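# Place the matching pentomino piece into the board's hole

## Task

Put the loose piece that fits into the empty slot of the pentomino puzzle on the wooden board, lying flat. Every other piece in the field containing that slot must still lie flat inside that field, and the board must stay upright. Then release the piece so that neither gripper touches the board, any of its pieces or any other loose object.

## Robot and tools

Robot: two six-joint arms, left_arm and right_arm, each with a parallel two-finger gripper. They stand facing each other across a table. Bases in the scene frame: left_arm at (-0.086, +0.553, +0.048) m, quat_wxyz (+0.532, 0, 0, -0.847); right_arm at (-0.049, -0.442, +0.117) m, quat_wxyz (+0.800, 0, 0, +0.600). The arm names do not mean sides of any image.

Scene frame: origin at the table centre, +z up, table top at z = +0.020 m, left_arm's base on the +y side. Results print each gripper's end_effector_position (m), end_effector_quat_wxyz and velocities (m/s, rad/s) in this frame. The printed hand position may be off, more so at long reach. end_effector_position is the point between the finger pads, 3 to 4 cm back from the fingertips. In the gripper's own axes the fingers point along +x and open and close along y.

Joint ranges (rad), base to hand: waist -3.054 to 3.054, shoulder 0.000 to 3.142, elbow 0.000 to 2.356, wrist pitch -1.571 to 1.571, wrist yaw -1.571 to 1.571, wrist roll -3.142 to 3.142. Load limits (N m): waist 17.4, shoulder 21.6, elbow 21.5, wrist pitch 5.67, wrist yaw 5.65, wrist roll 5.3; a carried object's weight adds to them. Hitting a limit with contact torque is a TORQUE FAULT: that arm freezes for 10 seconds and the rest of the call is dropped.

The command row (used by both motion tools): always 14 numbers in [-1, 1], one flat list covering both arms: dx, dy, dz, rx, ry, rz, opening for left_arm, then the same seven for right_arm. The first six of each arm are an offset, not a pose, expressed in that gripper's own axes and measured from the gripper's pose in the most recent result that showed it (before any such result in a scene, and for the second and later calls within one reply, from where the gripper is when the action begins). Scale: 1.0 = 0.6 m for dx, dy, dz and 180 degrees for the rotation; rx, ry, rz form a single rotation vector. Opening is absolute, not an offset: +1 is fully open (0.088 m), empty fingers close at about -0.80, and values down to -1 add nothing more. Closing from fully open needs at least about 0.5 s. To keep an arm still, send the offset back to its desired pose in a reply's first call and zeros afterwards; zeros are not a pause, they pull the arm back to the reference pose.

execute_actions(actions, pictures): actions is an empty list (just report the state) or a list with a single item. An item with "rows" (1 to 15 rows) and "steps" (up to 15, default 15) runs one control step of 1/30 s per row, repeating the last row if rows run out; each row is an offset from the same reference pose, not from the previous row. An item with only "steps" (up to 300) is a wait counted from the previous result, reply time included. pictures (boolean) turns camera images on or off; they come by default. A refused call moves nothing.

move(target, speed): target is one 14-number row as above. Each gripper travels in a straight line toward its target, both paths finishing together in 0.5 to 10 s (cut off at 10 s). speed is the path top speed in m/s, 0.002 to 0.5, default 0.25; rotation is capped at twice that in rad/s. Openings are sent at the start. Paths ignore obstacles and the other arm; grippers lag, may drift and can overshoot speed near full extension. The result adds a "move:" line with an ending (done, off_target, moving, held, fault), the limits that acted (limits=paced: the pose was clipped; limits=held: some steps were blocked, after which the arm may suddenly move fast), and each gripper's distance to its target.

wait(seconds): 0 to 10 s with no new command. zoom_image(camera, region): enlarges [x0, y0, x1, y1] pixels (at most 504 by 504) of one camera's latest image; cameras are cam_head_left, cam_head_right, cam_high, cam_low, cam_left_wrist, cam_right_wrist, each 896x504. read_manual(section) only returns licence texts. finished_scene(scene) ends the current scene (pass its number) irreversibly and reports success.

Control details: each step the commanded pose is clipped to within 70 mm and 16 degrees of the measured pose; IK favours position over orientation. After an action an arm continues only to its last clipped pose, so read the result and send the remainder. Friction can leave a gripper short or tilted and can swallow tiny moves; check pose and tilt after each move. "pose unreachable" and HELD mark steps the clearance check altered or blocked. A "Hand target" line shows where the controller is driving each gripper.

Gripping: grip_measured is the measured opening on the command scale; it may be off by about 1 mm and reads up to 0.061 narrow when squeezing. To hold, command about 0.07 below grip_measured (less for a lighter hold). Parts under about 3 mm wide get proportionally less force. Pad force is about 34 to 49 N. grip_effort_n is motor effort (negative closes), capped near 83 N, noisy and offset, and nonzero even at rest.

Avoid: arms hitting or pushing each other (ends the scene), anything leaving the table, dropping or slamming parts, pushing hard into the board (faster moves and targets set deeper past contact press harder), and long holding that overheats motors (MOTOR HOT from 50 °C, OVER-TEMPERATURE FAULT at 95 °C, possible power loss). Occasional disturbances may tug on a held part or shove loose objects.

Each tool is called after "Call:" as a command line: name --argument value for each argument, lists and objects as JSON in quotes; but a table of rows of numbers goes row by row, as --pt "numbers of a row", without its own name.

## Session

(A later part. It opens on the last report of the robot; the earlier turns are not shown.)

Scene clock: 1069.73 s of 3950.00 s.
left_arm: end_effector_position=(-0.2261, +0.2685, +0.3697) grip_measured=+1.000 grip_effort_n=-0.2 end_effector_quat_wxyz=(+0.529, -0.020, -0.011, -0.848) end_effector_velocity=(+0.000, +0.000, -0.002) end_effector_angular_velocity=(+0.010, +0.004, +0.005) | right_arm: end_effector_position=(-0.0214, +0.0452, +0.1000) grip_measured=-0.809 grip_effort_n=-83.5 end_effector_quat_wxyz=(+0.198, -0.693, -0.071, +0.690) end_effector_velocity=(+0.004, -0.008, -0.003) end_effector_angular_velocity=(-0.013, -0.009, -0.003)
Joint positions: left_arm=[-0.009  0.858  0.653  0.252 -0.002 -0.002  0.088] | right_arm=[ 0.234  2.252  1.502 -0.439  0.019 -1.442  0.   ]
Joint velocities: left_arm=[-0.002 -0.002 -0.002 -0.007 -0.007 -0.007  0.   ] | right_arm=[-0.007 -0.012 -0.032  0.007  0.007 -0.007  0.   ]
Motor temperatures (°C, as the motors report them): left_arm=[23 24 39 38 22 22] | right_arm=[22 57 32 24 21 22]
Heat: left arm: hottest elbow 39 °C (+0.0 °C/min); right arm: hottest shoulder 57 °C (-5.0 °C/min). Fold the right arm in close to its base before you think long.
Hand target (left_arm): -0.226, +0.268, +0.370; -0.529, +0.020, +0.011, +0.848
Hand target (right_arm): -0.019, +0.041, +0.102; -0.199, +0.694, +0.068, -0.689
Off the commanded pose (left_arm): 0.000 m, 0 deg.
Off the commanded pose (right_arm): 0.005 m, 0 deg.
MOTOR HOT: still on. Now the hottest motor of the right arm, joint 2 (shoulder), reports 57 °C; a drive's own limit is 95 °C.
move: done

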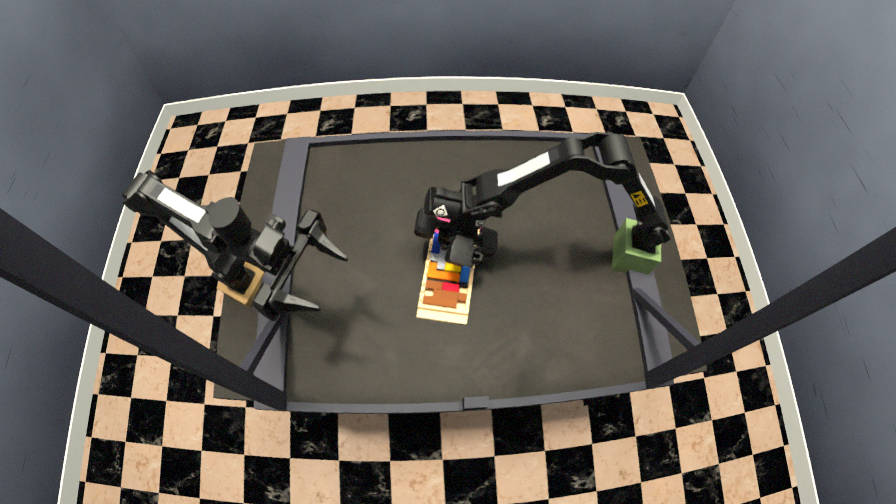

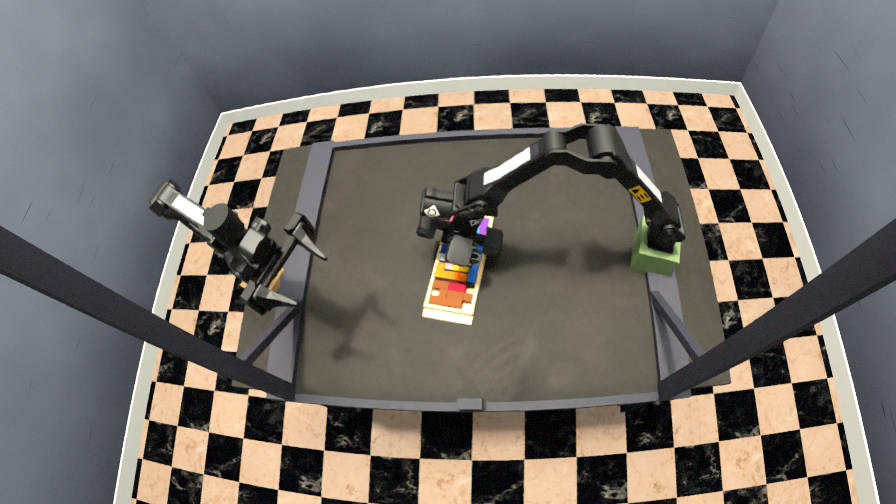

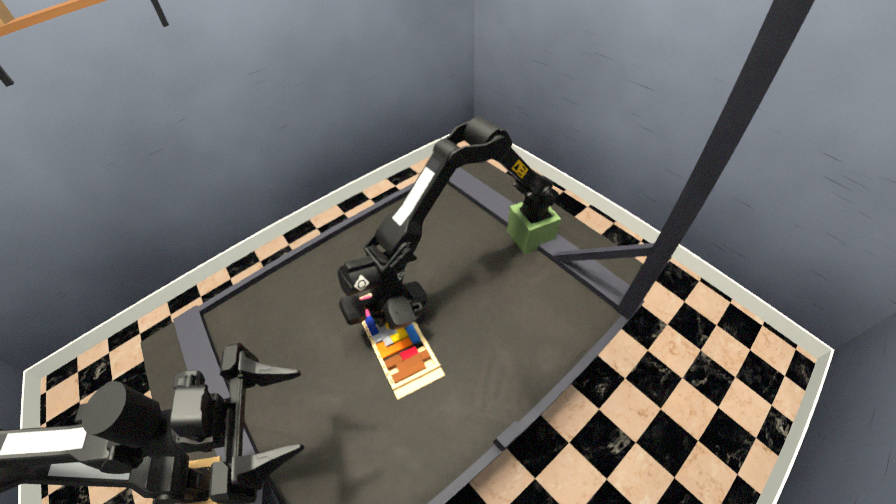

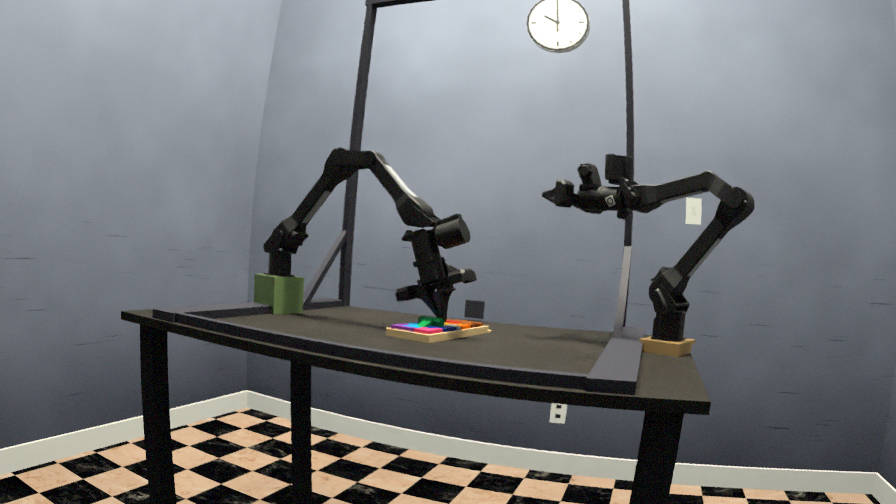

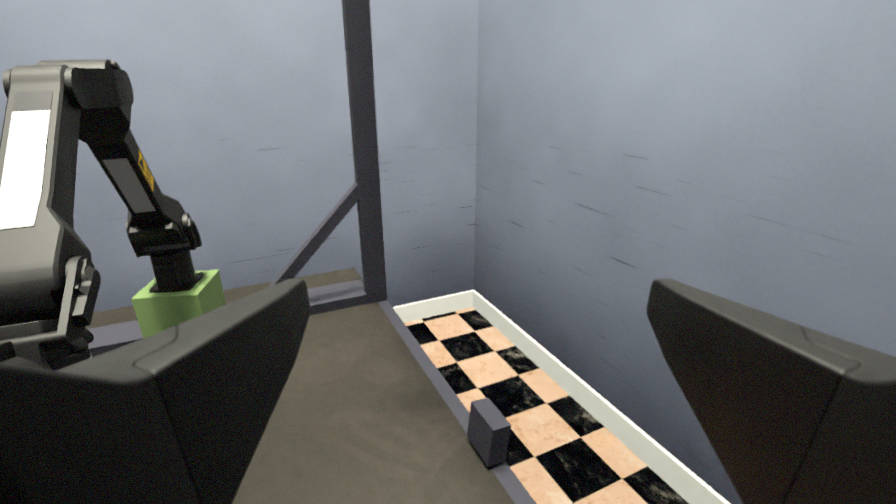

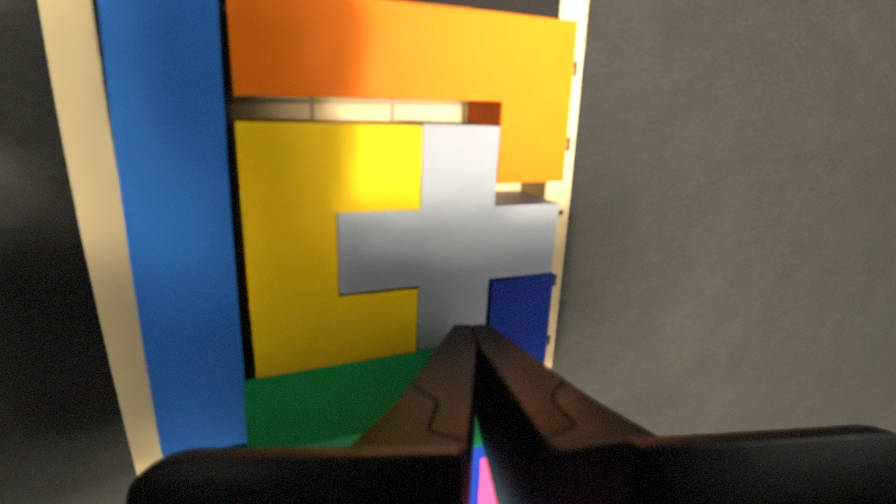

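Lift to inspect.

Call:
move --target '[0,0,0,0,0,0,1,-0.08,0.02,-0.03,0,0,0,-1]' --speed 0.08

Scene clock: 1080.13 s of 3950.00 s.
left_arm: end_effector_position=(-0.2261, +0.2685, +0.3697) grip_measured=+1.000 grip_effort_n=-1.2 end_effector_quat_wxyz=(+0.529, -0.020, -0.011, -0.848) end_effector_velocity=(+0.000, +0.000, -0.002) end_effector_angular_velocity=(+0.010, +0.004, +0.005) | right_arm: end_effector_position=(-0.0086, +0.0160, +0.1348) grip_measured=-0.809 grip_effort_n=-83.5 end_effector_quat_wxyz=(+0.195, -0.694, -0.069, +0.689) end_effector_velocity=(-0.003, -0.011, -0.006) end_effector_angular_velocity=(-0.044, +0.027, -0.001)
Joint positions: left_arm=[-0.009  0.858  0.653  0.252 -0.002 -0.002  0.088] | right_arm=[ 0.2    2.098  1.403 -0.5    0.009 -1.474  0.   ]
Joint velocities: left_arm=[-0.002 -0.002 -0.002 -0.007 -0.007 -0.007  0.   ] | right_arm=[-0.002 -0.002 -0.012 -0.037 -0.022  0.007  0.   ]
Motor temperatures (°C, as the motors report them): left_arm=[23 24 39 38 22 22] | right_arm=[22 59 31 24 21 22]
Heat: left arm: hottest elbow 39 °C (+0.0 °C/min); right arm: hottest shoulder 59 °C (+0.0 °C/min). Fold the right arm in close to its base before you think long.
Hand target (left_arm): -0.226, +0.268, +0.370; -0.529, +0.020, +0.011, +0.848
Hand target (right_arm): -0.008, +0.014, +0.140; -0.197, +0.693, +0.071, -0.690
Off the commanded pose (left_arm): 0.000 m, 0 deg.
Off the commanded pose (right_arm): 0.006 m, 0 deg.
MOTOR HOT: still on. Now the hottest motor of the right arm, joint 2 (shoulder), reports 59 °C; a drive's own limit is 95 °C.
After step 90, 6.30 s passed at rest.
move: done

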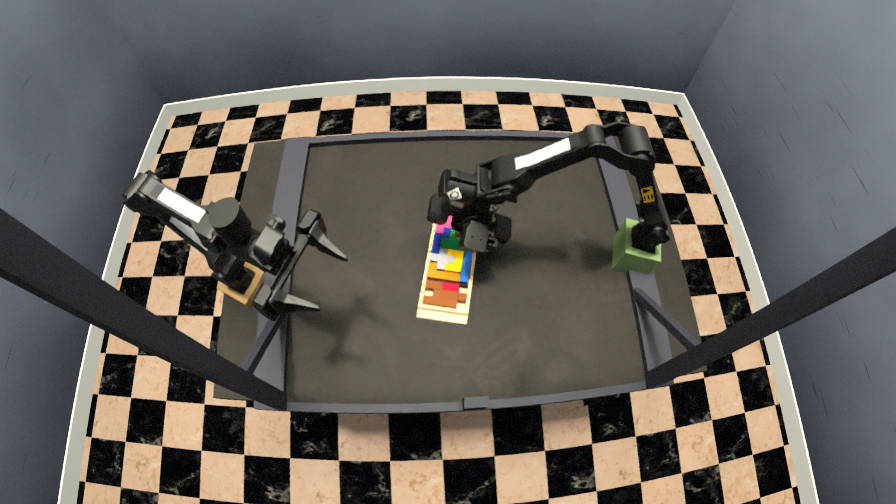

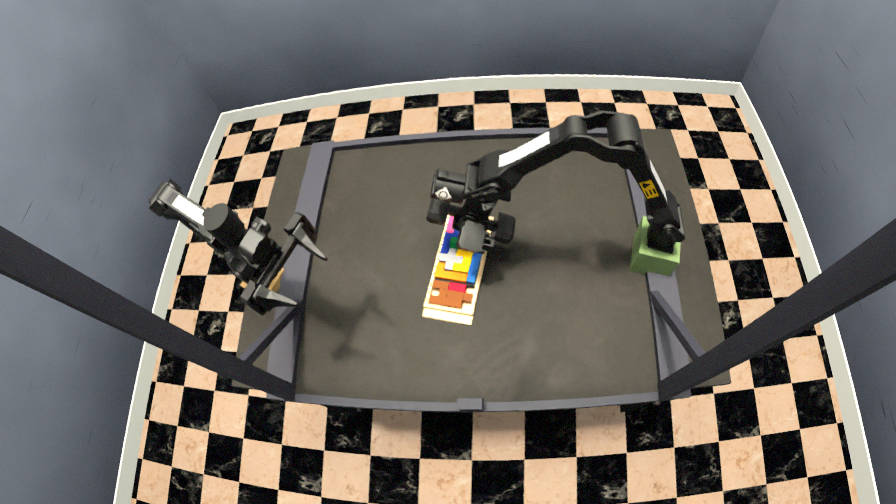

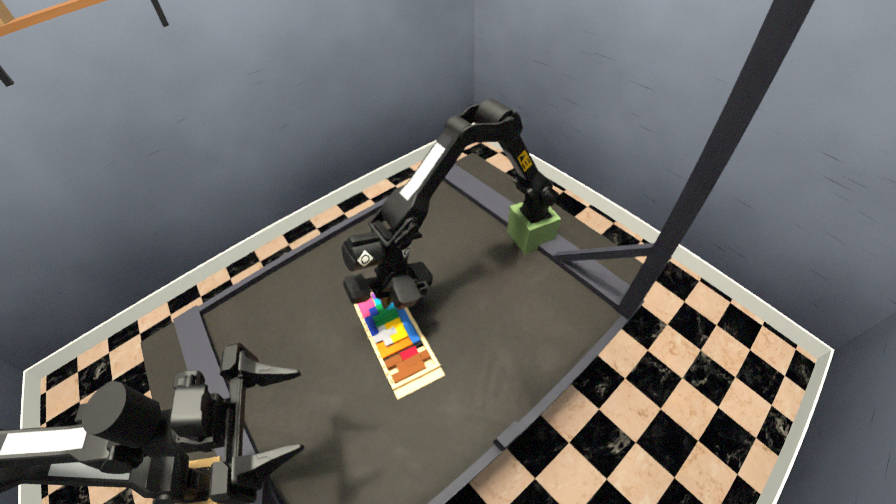

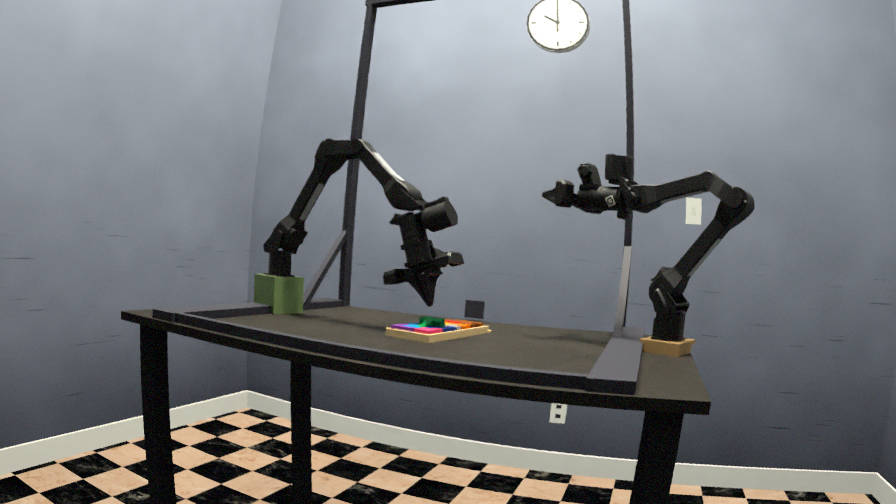

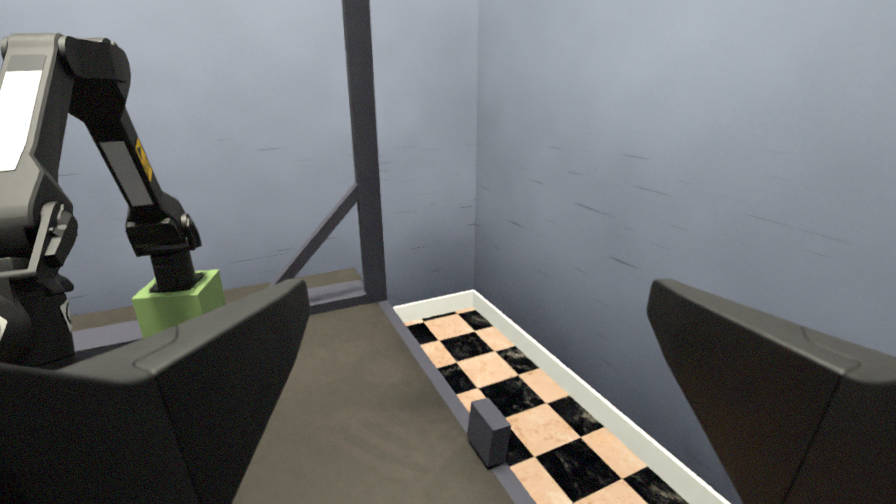

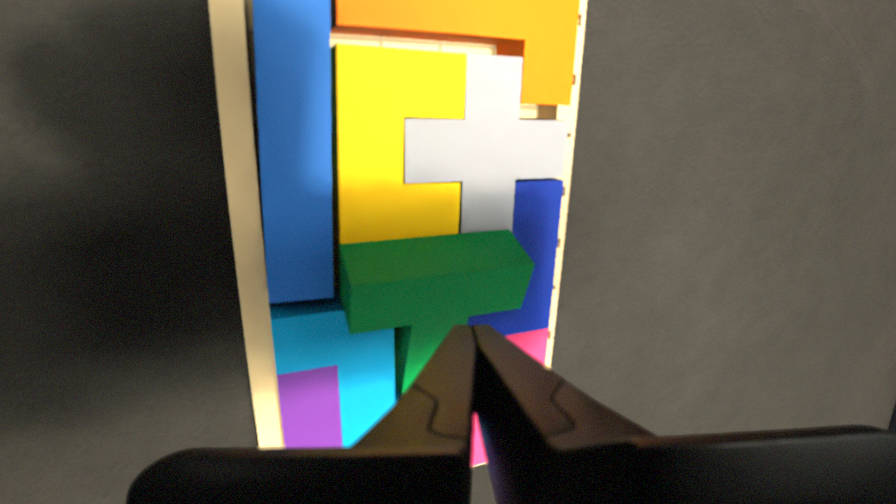

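Call:
move --target '[0,0,0,0,0,0,1,0.03,0.015,-0.025,0,0,0,0.3]' --speed 0.05

Scene clock: 1096.03 s of 3950.00 s.
left_arm: end_effector_position=(-0.2261, +0.2685, +0.3697) grip_measured=+1.000 grip_effort_n=-0.7 end_effector_quat_wxyz=(+0.529, -0.020, -0.011, -0.848) end_effector_velocity=(+0.001, +0.000, +0.000) end_effector_angular_velocity=(-0.007, -0.020, +0.006) | right_arm: end_effector_position=(+0.0049, +0.0161, +0.1244) grip_measured=+0.295 grip_effort_n=16.5 end_effector_quat_wxyz=(+0.203, -0.694, -0.077, +0.687) end_effector_velocity=(+0.000, +0.002, +0.002) end_effector_angular_velocity=(+0.013, +0.002, +0.007)
Joint positions: left_arm=[-0.009  0.858  0.653  0.252 -0.002 -0.002  0.088] | right_arm=[ 0.167  2.109  1.365 -0.428 -0.    -1.504  0.053]
Joint velocities: left_arm=[-0.002 -0.002  0.002 -0.007 -0.007  0.022  0.   ] | right_arm=[-0.002 -0.002  0.002  0.007 -0.007 -0.007  0.   ]
Motor temperatures (°C, as the motors report them): left_arm=[23 24 39 38 22 22] | right_arm=[22 61 31 24 21 22]
Heat: left arm: hottest elbow 39 °C (+0.0 °C/min); right arm: hottest shoulder 61 °C (+3.0 °C/min). Fold the right arm in close to its base before you think long.
Hand target (left_arm): -0.226, +0.268, +0.370; -0.529, +0.020, +0.011, +0.848
Hand target (right_arm): +0.006, +0.012, +0.115; -0.195, +0.694, +0.069, -0.689
Off the commanded pose (left_arm): 0.000 m, 0 deg.
Off the commanded pose (right_arm): 0.011 m, 1 deg.
MOTOR HOT: still on. Now the hottest motor of the right arm, joint 2 (shoulder), reports 61 °C; a drive's own limit is 95 °C.
After step 90, 12.03 s passed at rest.
move: off_target (right_arm)

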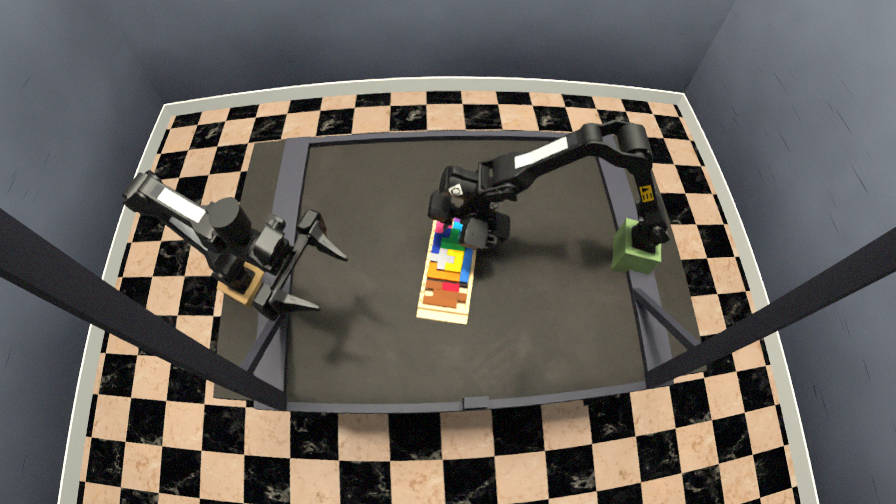

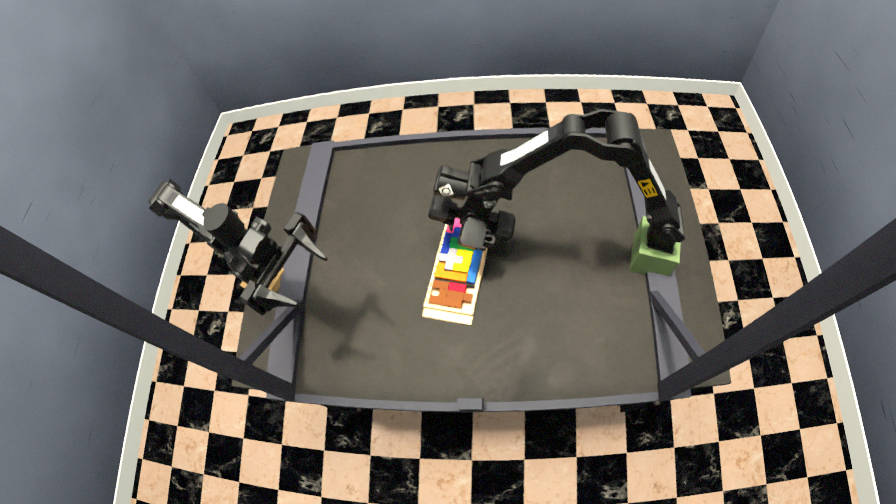

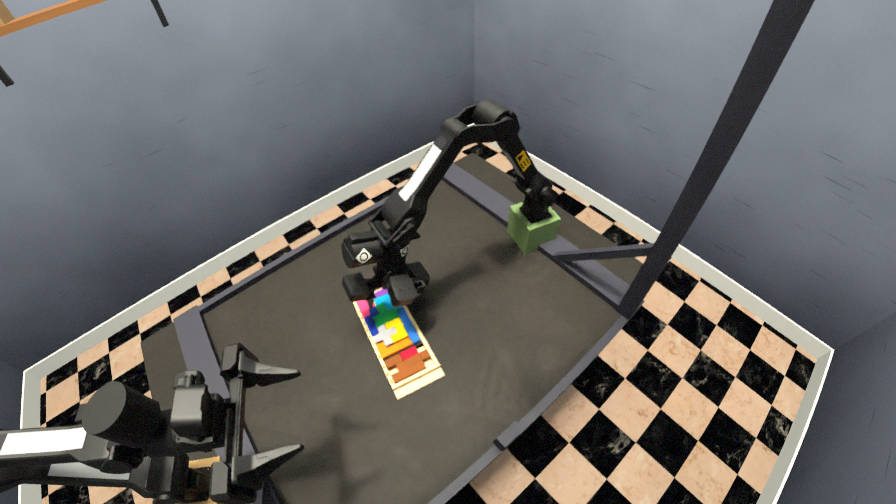

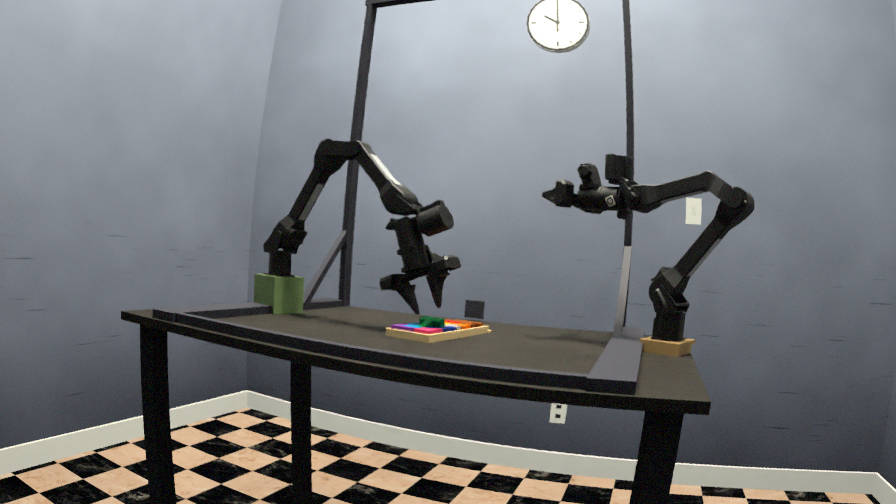

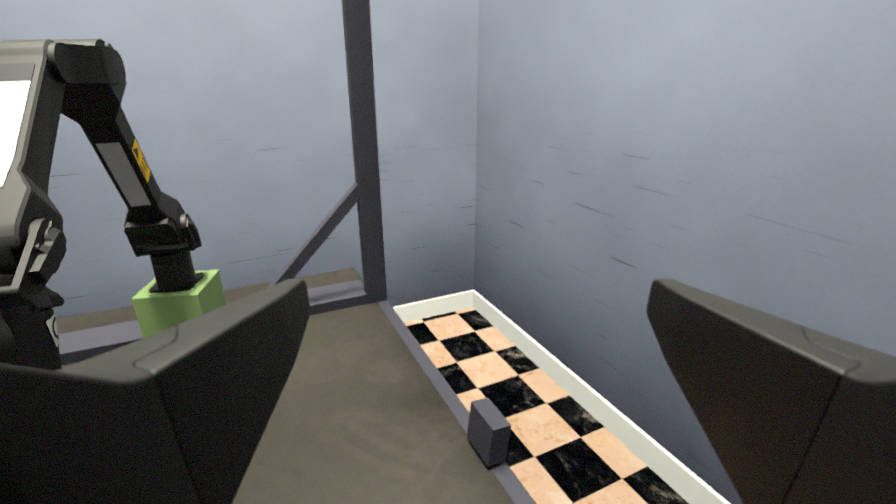

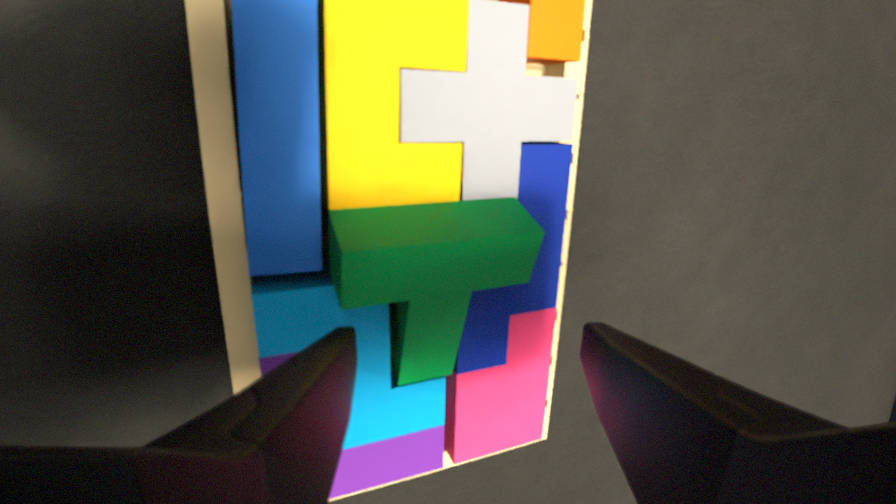

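Call:
execute_actions --actions '[]'

Scene clock: 1117.23 s of 3950.00 s.
left_arm: end_effector_position=(-0.2261, +0.2685, +0.3697) grip_measured=+1.000 grip_effort_n=-0.7 end_effector_quat_wxyz=(+0.529, -0.020, -0.011, -0.848) end_effector_velocity=(+0.001, +0.000, +0.003) end_effector_angular_velocity=(-0.008, +0.012, +0.005) | right_arm: end_effector_position=(+0.0048, +0.0164, +0.1245) grip_measured=+0.297 grip_effort_n=16.5 end_effector_quat_wxyz=(+0.204, -0.693, -0.078, +0.687) end_effector_velocity=(+0.002, +0.001, +0.001) end_effector_angular_velocity=(+0.007, -0.005, -0.012)
Joint positions: left_arm=[-0.009  0.858  0.653  0.252 -0.002 -0.002  0.088] | right_arm=[ 0.167  2.109  1.365 -0.427 -0.001 -1.504  0.054]
Joint velocities: left_arm=[-0.002 -0.002  0.002  0.007 -0.007 -0.007  0.   ] | right_arm=[-0.002 -0.002 -0.002  0.007  0.007  0.007  0.   ]
Motor temperatures (°C, as the motors report them): left_arm=[23 24 39 38 22 22] | right_arm=[22 58 30 24 21 22]
Heat: left arm: hottest elbow 39 °C (+0.0 °C/min); right arm: hottest shoulder 58 °C (+1.0 °C/min). Fold the right arm in close to its base before you think long.
Hand target (left_arm): -0.226, +0.268, +0.370; -0.529, +0.020, +0.011, +0.848
Hand target (right_arm): +0.005, +0.012, +0.115; -0.195, +0.694, +0.069, -0.689
Off the commanded pose (left_arm): 0.000 m, 0 deg.
Off the commanded pose (right_arm): 0.011 m, 1 deg.
MOTOR HOT: still on. Now the hottest motor of the right arm, joint 2 (shoulder), reports 58 °C; a drive's own limit is 95 °C.
Steps of this call (steps 1 to 90: nothing new was sent; then 18.20 s passed at rest). Readings (end_effector_position):
1: left_arm (-0.2261, +0.2685, +0.3697) | right_arm (+0.0049, +0.0162, +0.1244)
2: left_arm (-0.2261, +0.2685, +0.3697) | right_arm (+0.0049, +0.0162, +0.1244)
4: left_arm (-0.2261, +0.2685, +0.3697) | right_arm (+0.0049, +0.0163, +0.1244)
8: left_arm (-0.2261, +0.2685, +0.3697) | right_arm (+0.0048, +0.0164, +0.1245)
90: the state above

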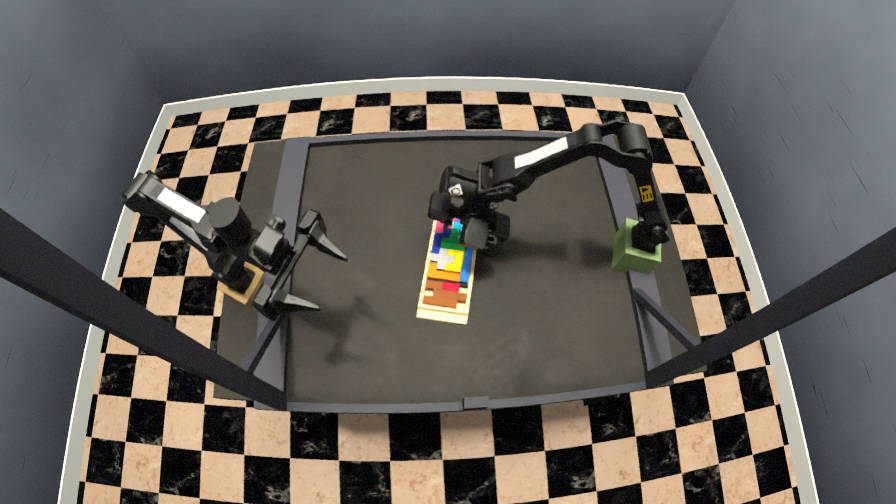

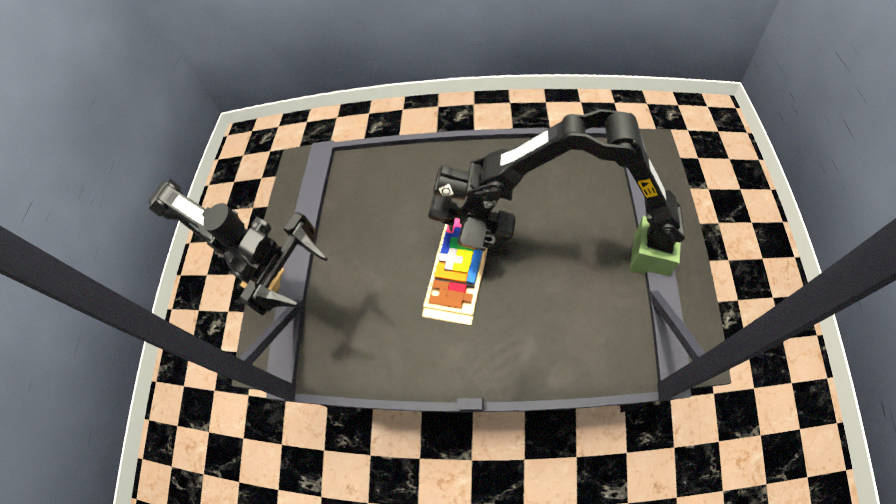

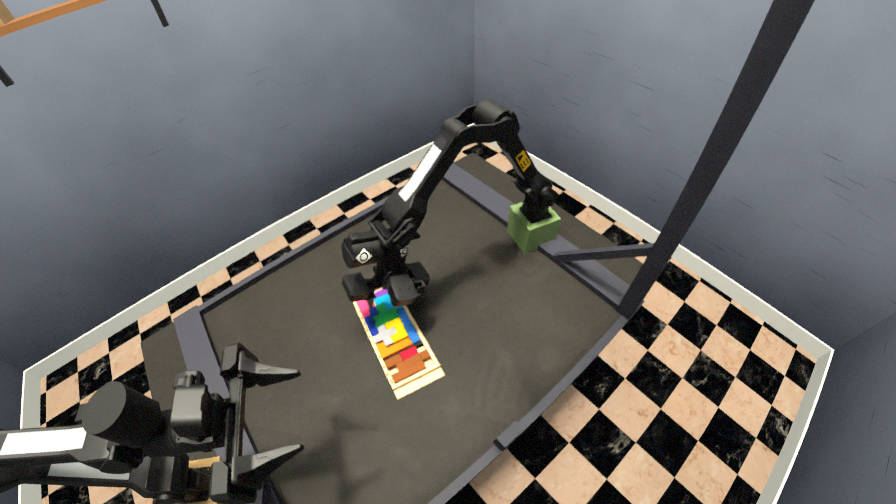

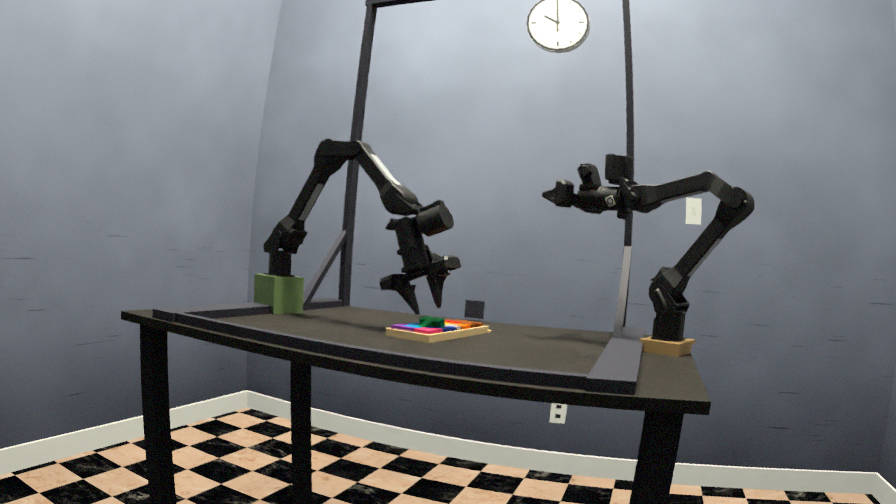

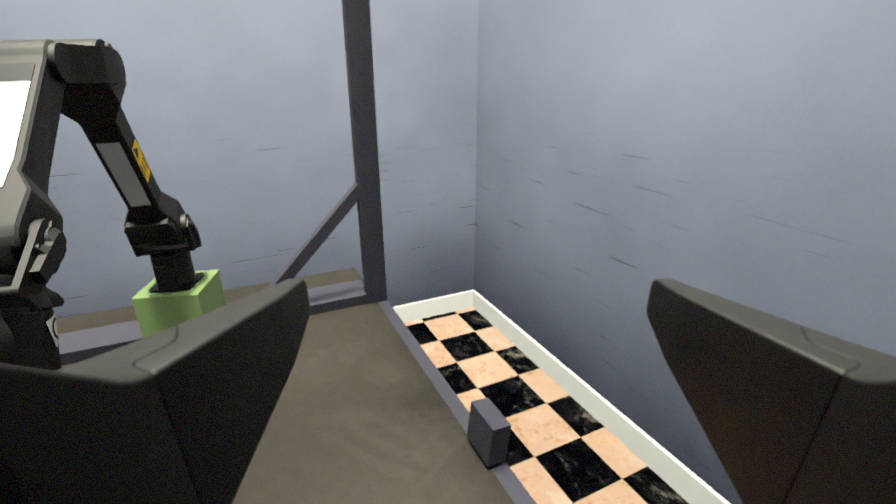

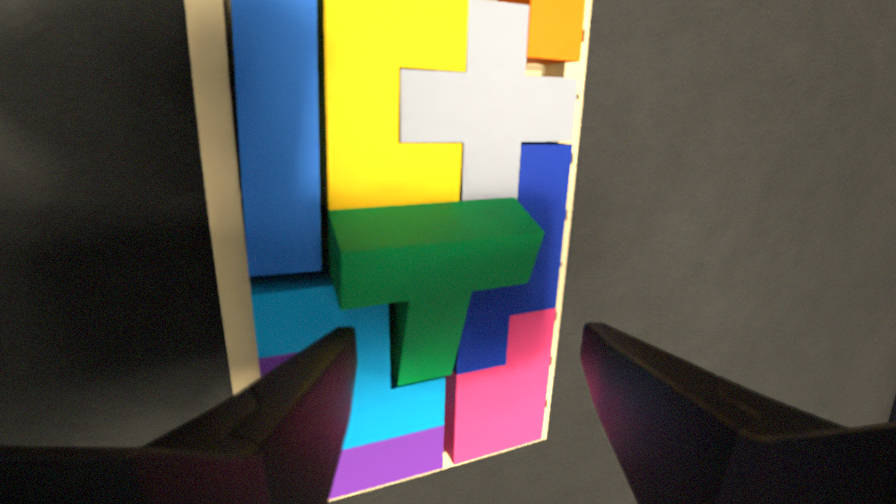

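Call:
move --target '[0,0,0,0,0,0,1,0.035,0.03,0,0,0,0,0.3]' --speed 0.04

Scene clock: 1129.83 s of 3950.00 s.
left_arm: end_effector_position=(-0.2261, +0.2685, +0.3697) grip_measured=+1.000 grip_effort_n=-1.2 end_effector_quat_wxyz=(+0.529, -0.020, -0.011, -0.848) end_effector_velocity=(-0.000, -0.001, -0.008) end_effector_angular_velocity=(+0.036, -0.009, +0.005) | right_arm: end_effector_position=(+0.0044, +0.0126, +0.1077) grip_measured=+0.297 grip_effort_n=16.5 end_effector_quat_wxyz=(+0.211, -0.692, -0.085, +0.685) end_effector_velocity=(+0.002, -0.002, -0.000) end_effector_angular_velocity=(-0.008, -0.009, +0.001)
Joint positions: left_arm=[-0.009  0.858  0.653  0.252 -0.002 -0.002  0.088] | right_arm=[ 0.167  2.119  1.295 -0.324 -0.001 -1.504  0.054]
Joint velocities: left_arm=[-0.002  0.002  0.002 -0.037 -0.007 -0.007  0.   ] | right_arm=[-0.002 -0.002 -0.002 -0.007  0.007 -0.007 -0.   ]
Motor temperatures (°C, as the motors report them): left_arm=[23 24 39 38 22 22] | right_arm=[22 57 30 24 21 22]
Heat: left arm: hottest elbow 39 °C (+0.0 °C/min); right arm: hottest shoulder 57 °C (+0.0 °C/min). Fold the right arm in close to its base before you think long.
Hand target (left_arm): -0.226, +0.268, +0.370; -0.529, +0.020, +0.011, +0.848
Hand target (right_arm): +0.003, +0.008, +0.098; -0.203, +0.693, +0.077, -0.687
Off the commanded pose (left_arm): 0.000 m, 0 deg.
Off the commanded pose (right_arm): 0.011 m, 1 deg.
MOTOR HOT: still on. Now the hottest motor of the right arm, joint 2 (shoulder), reports 57 °C; a drive's own limit is 95 °C.
After step 90, 8.53 s passed at rest.
move: off_target (right_arm)

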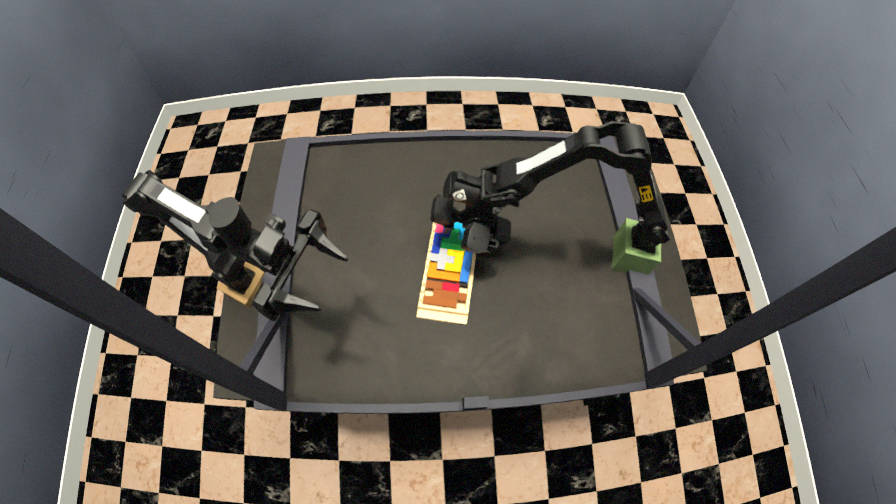

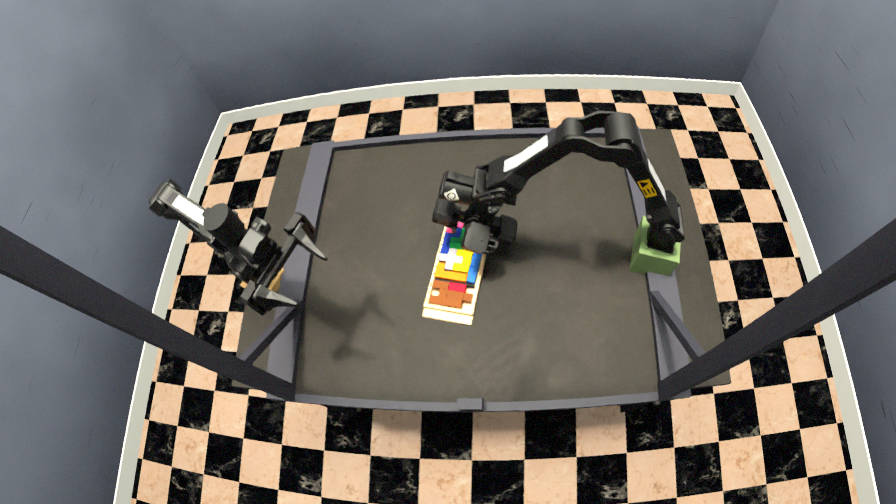

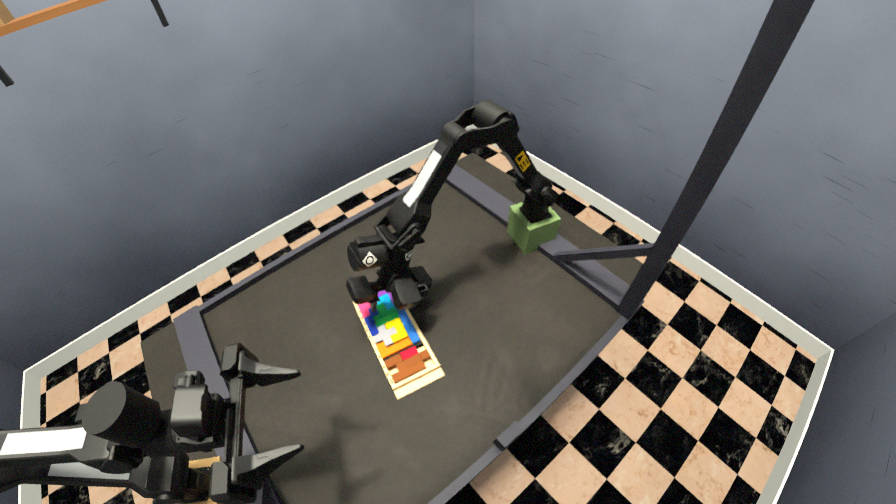

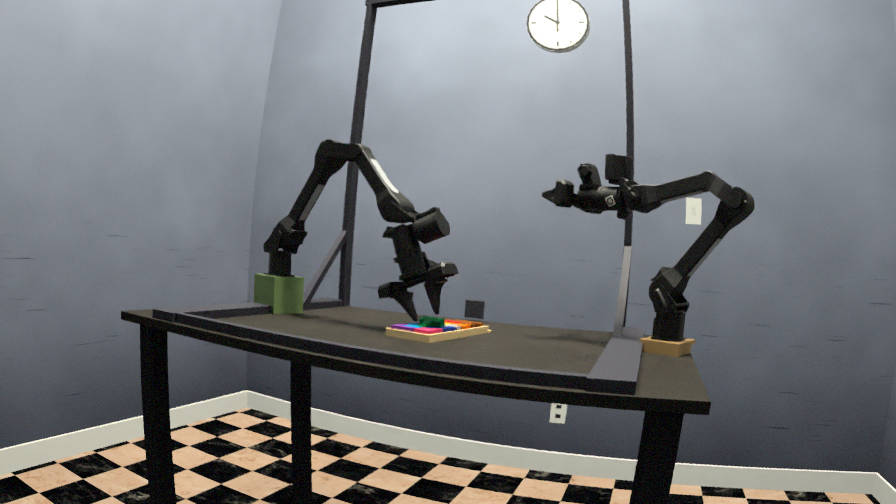

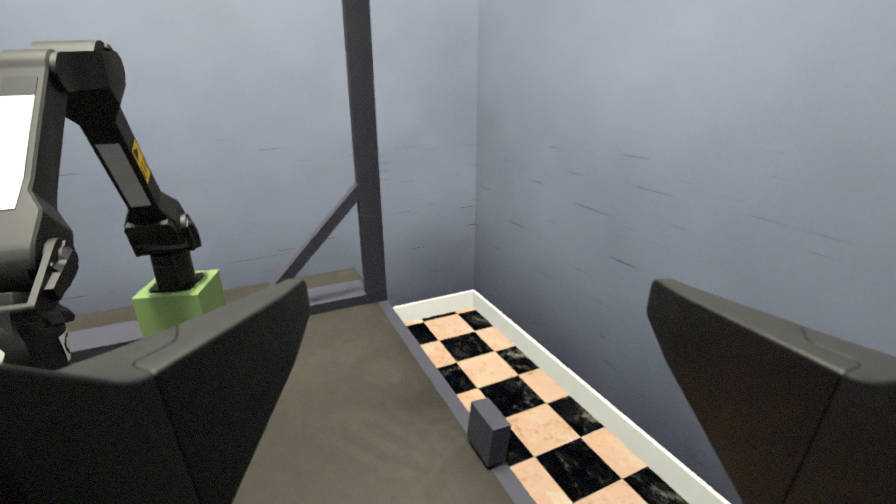

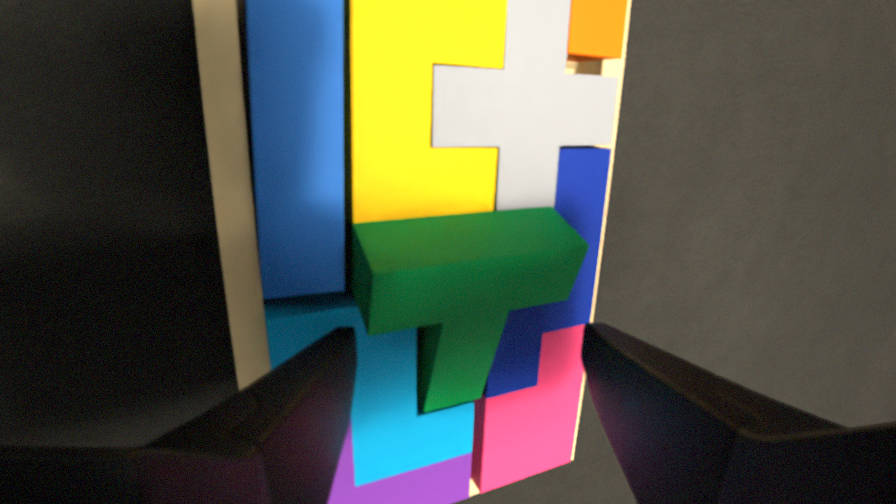

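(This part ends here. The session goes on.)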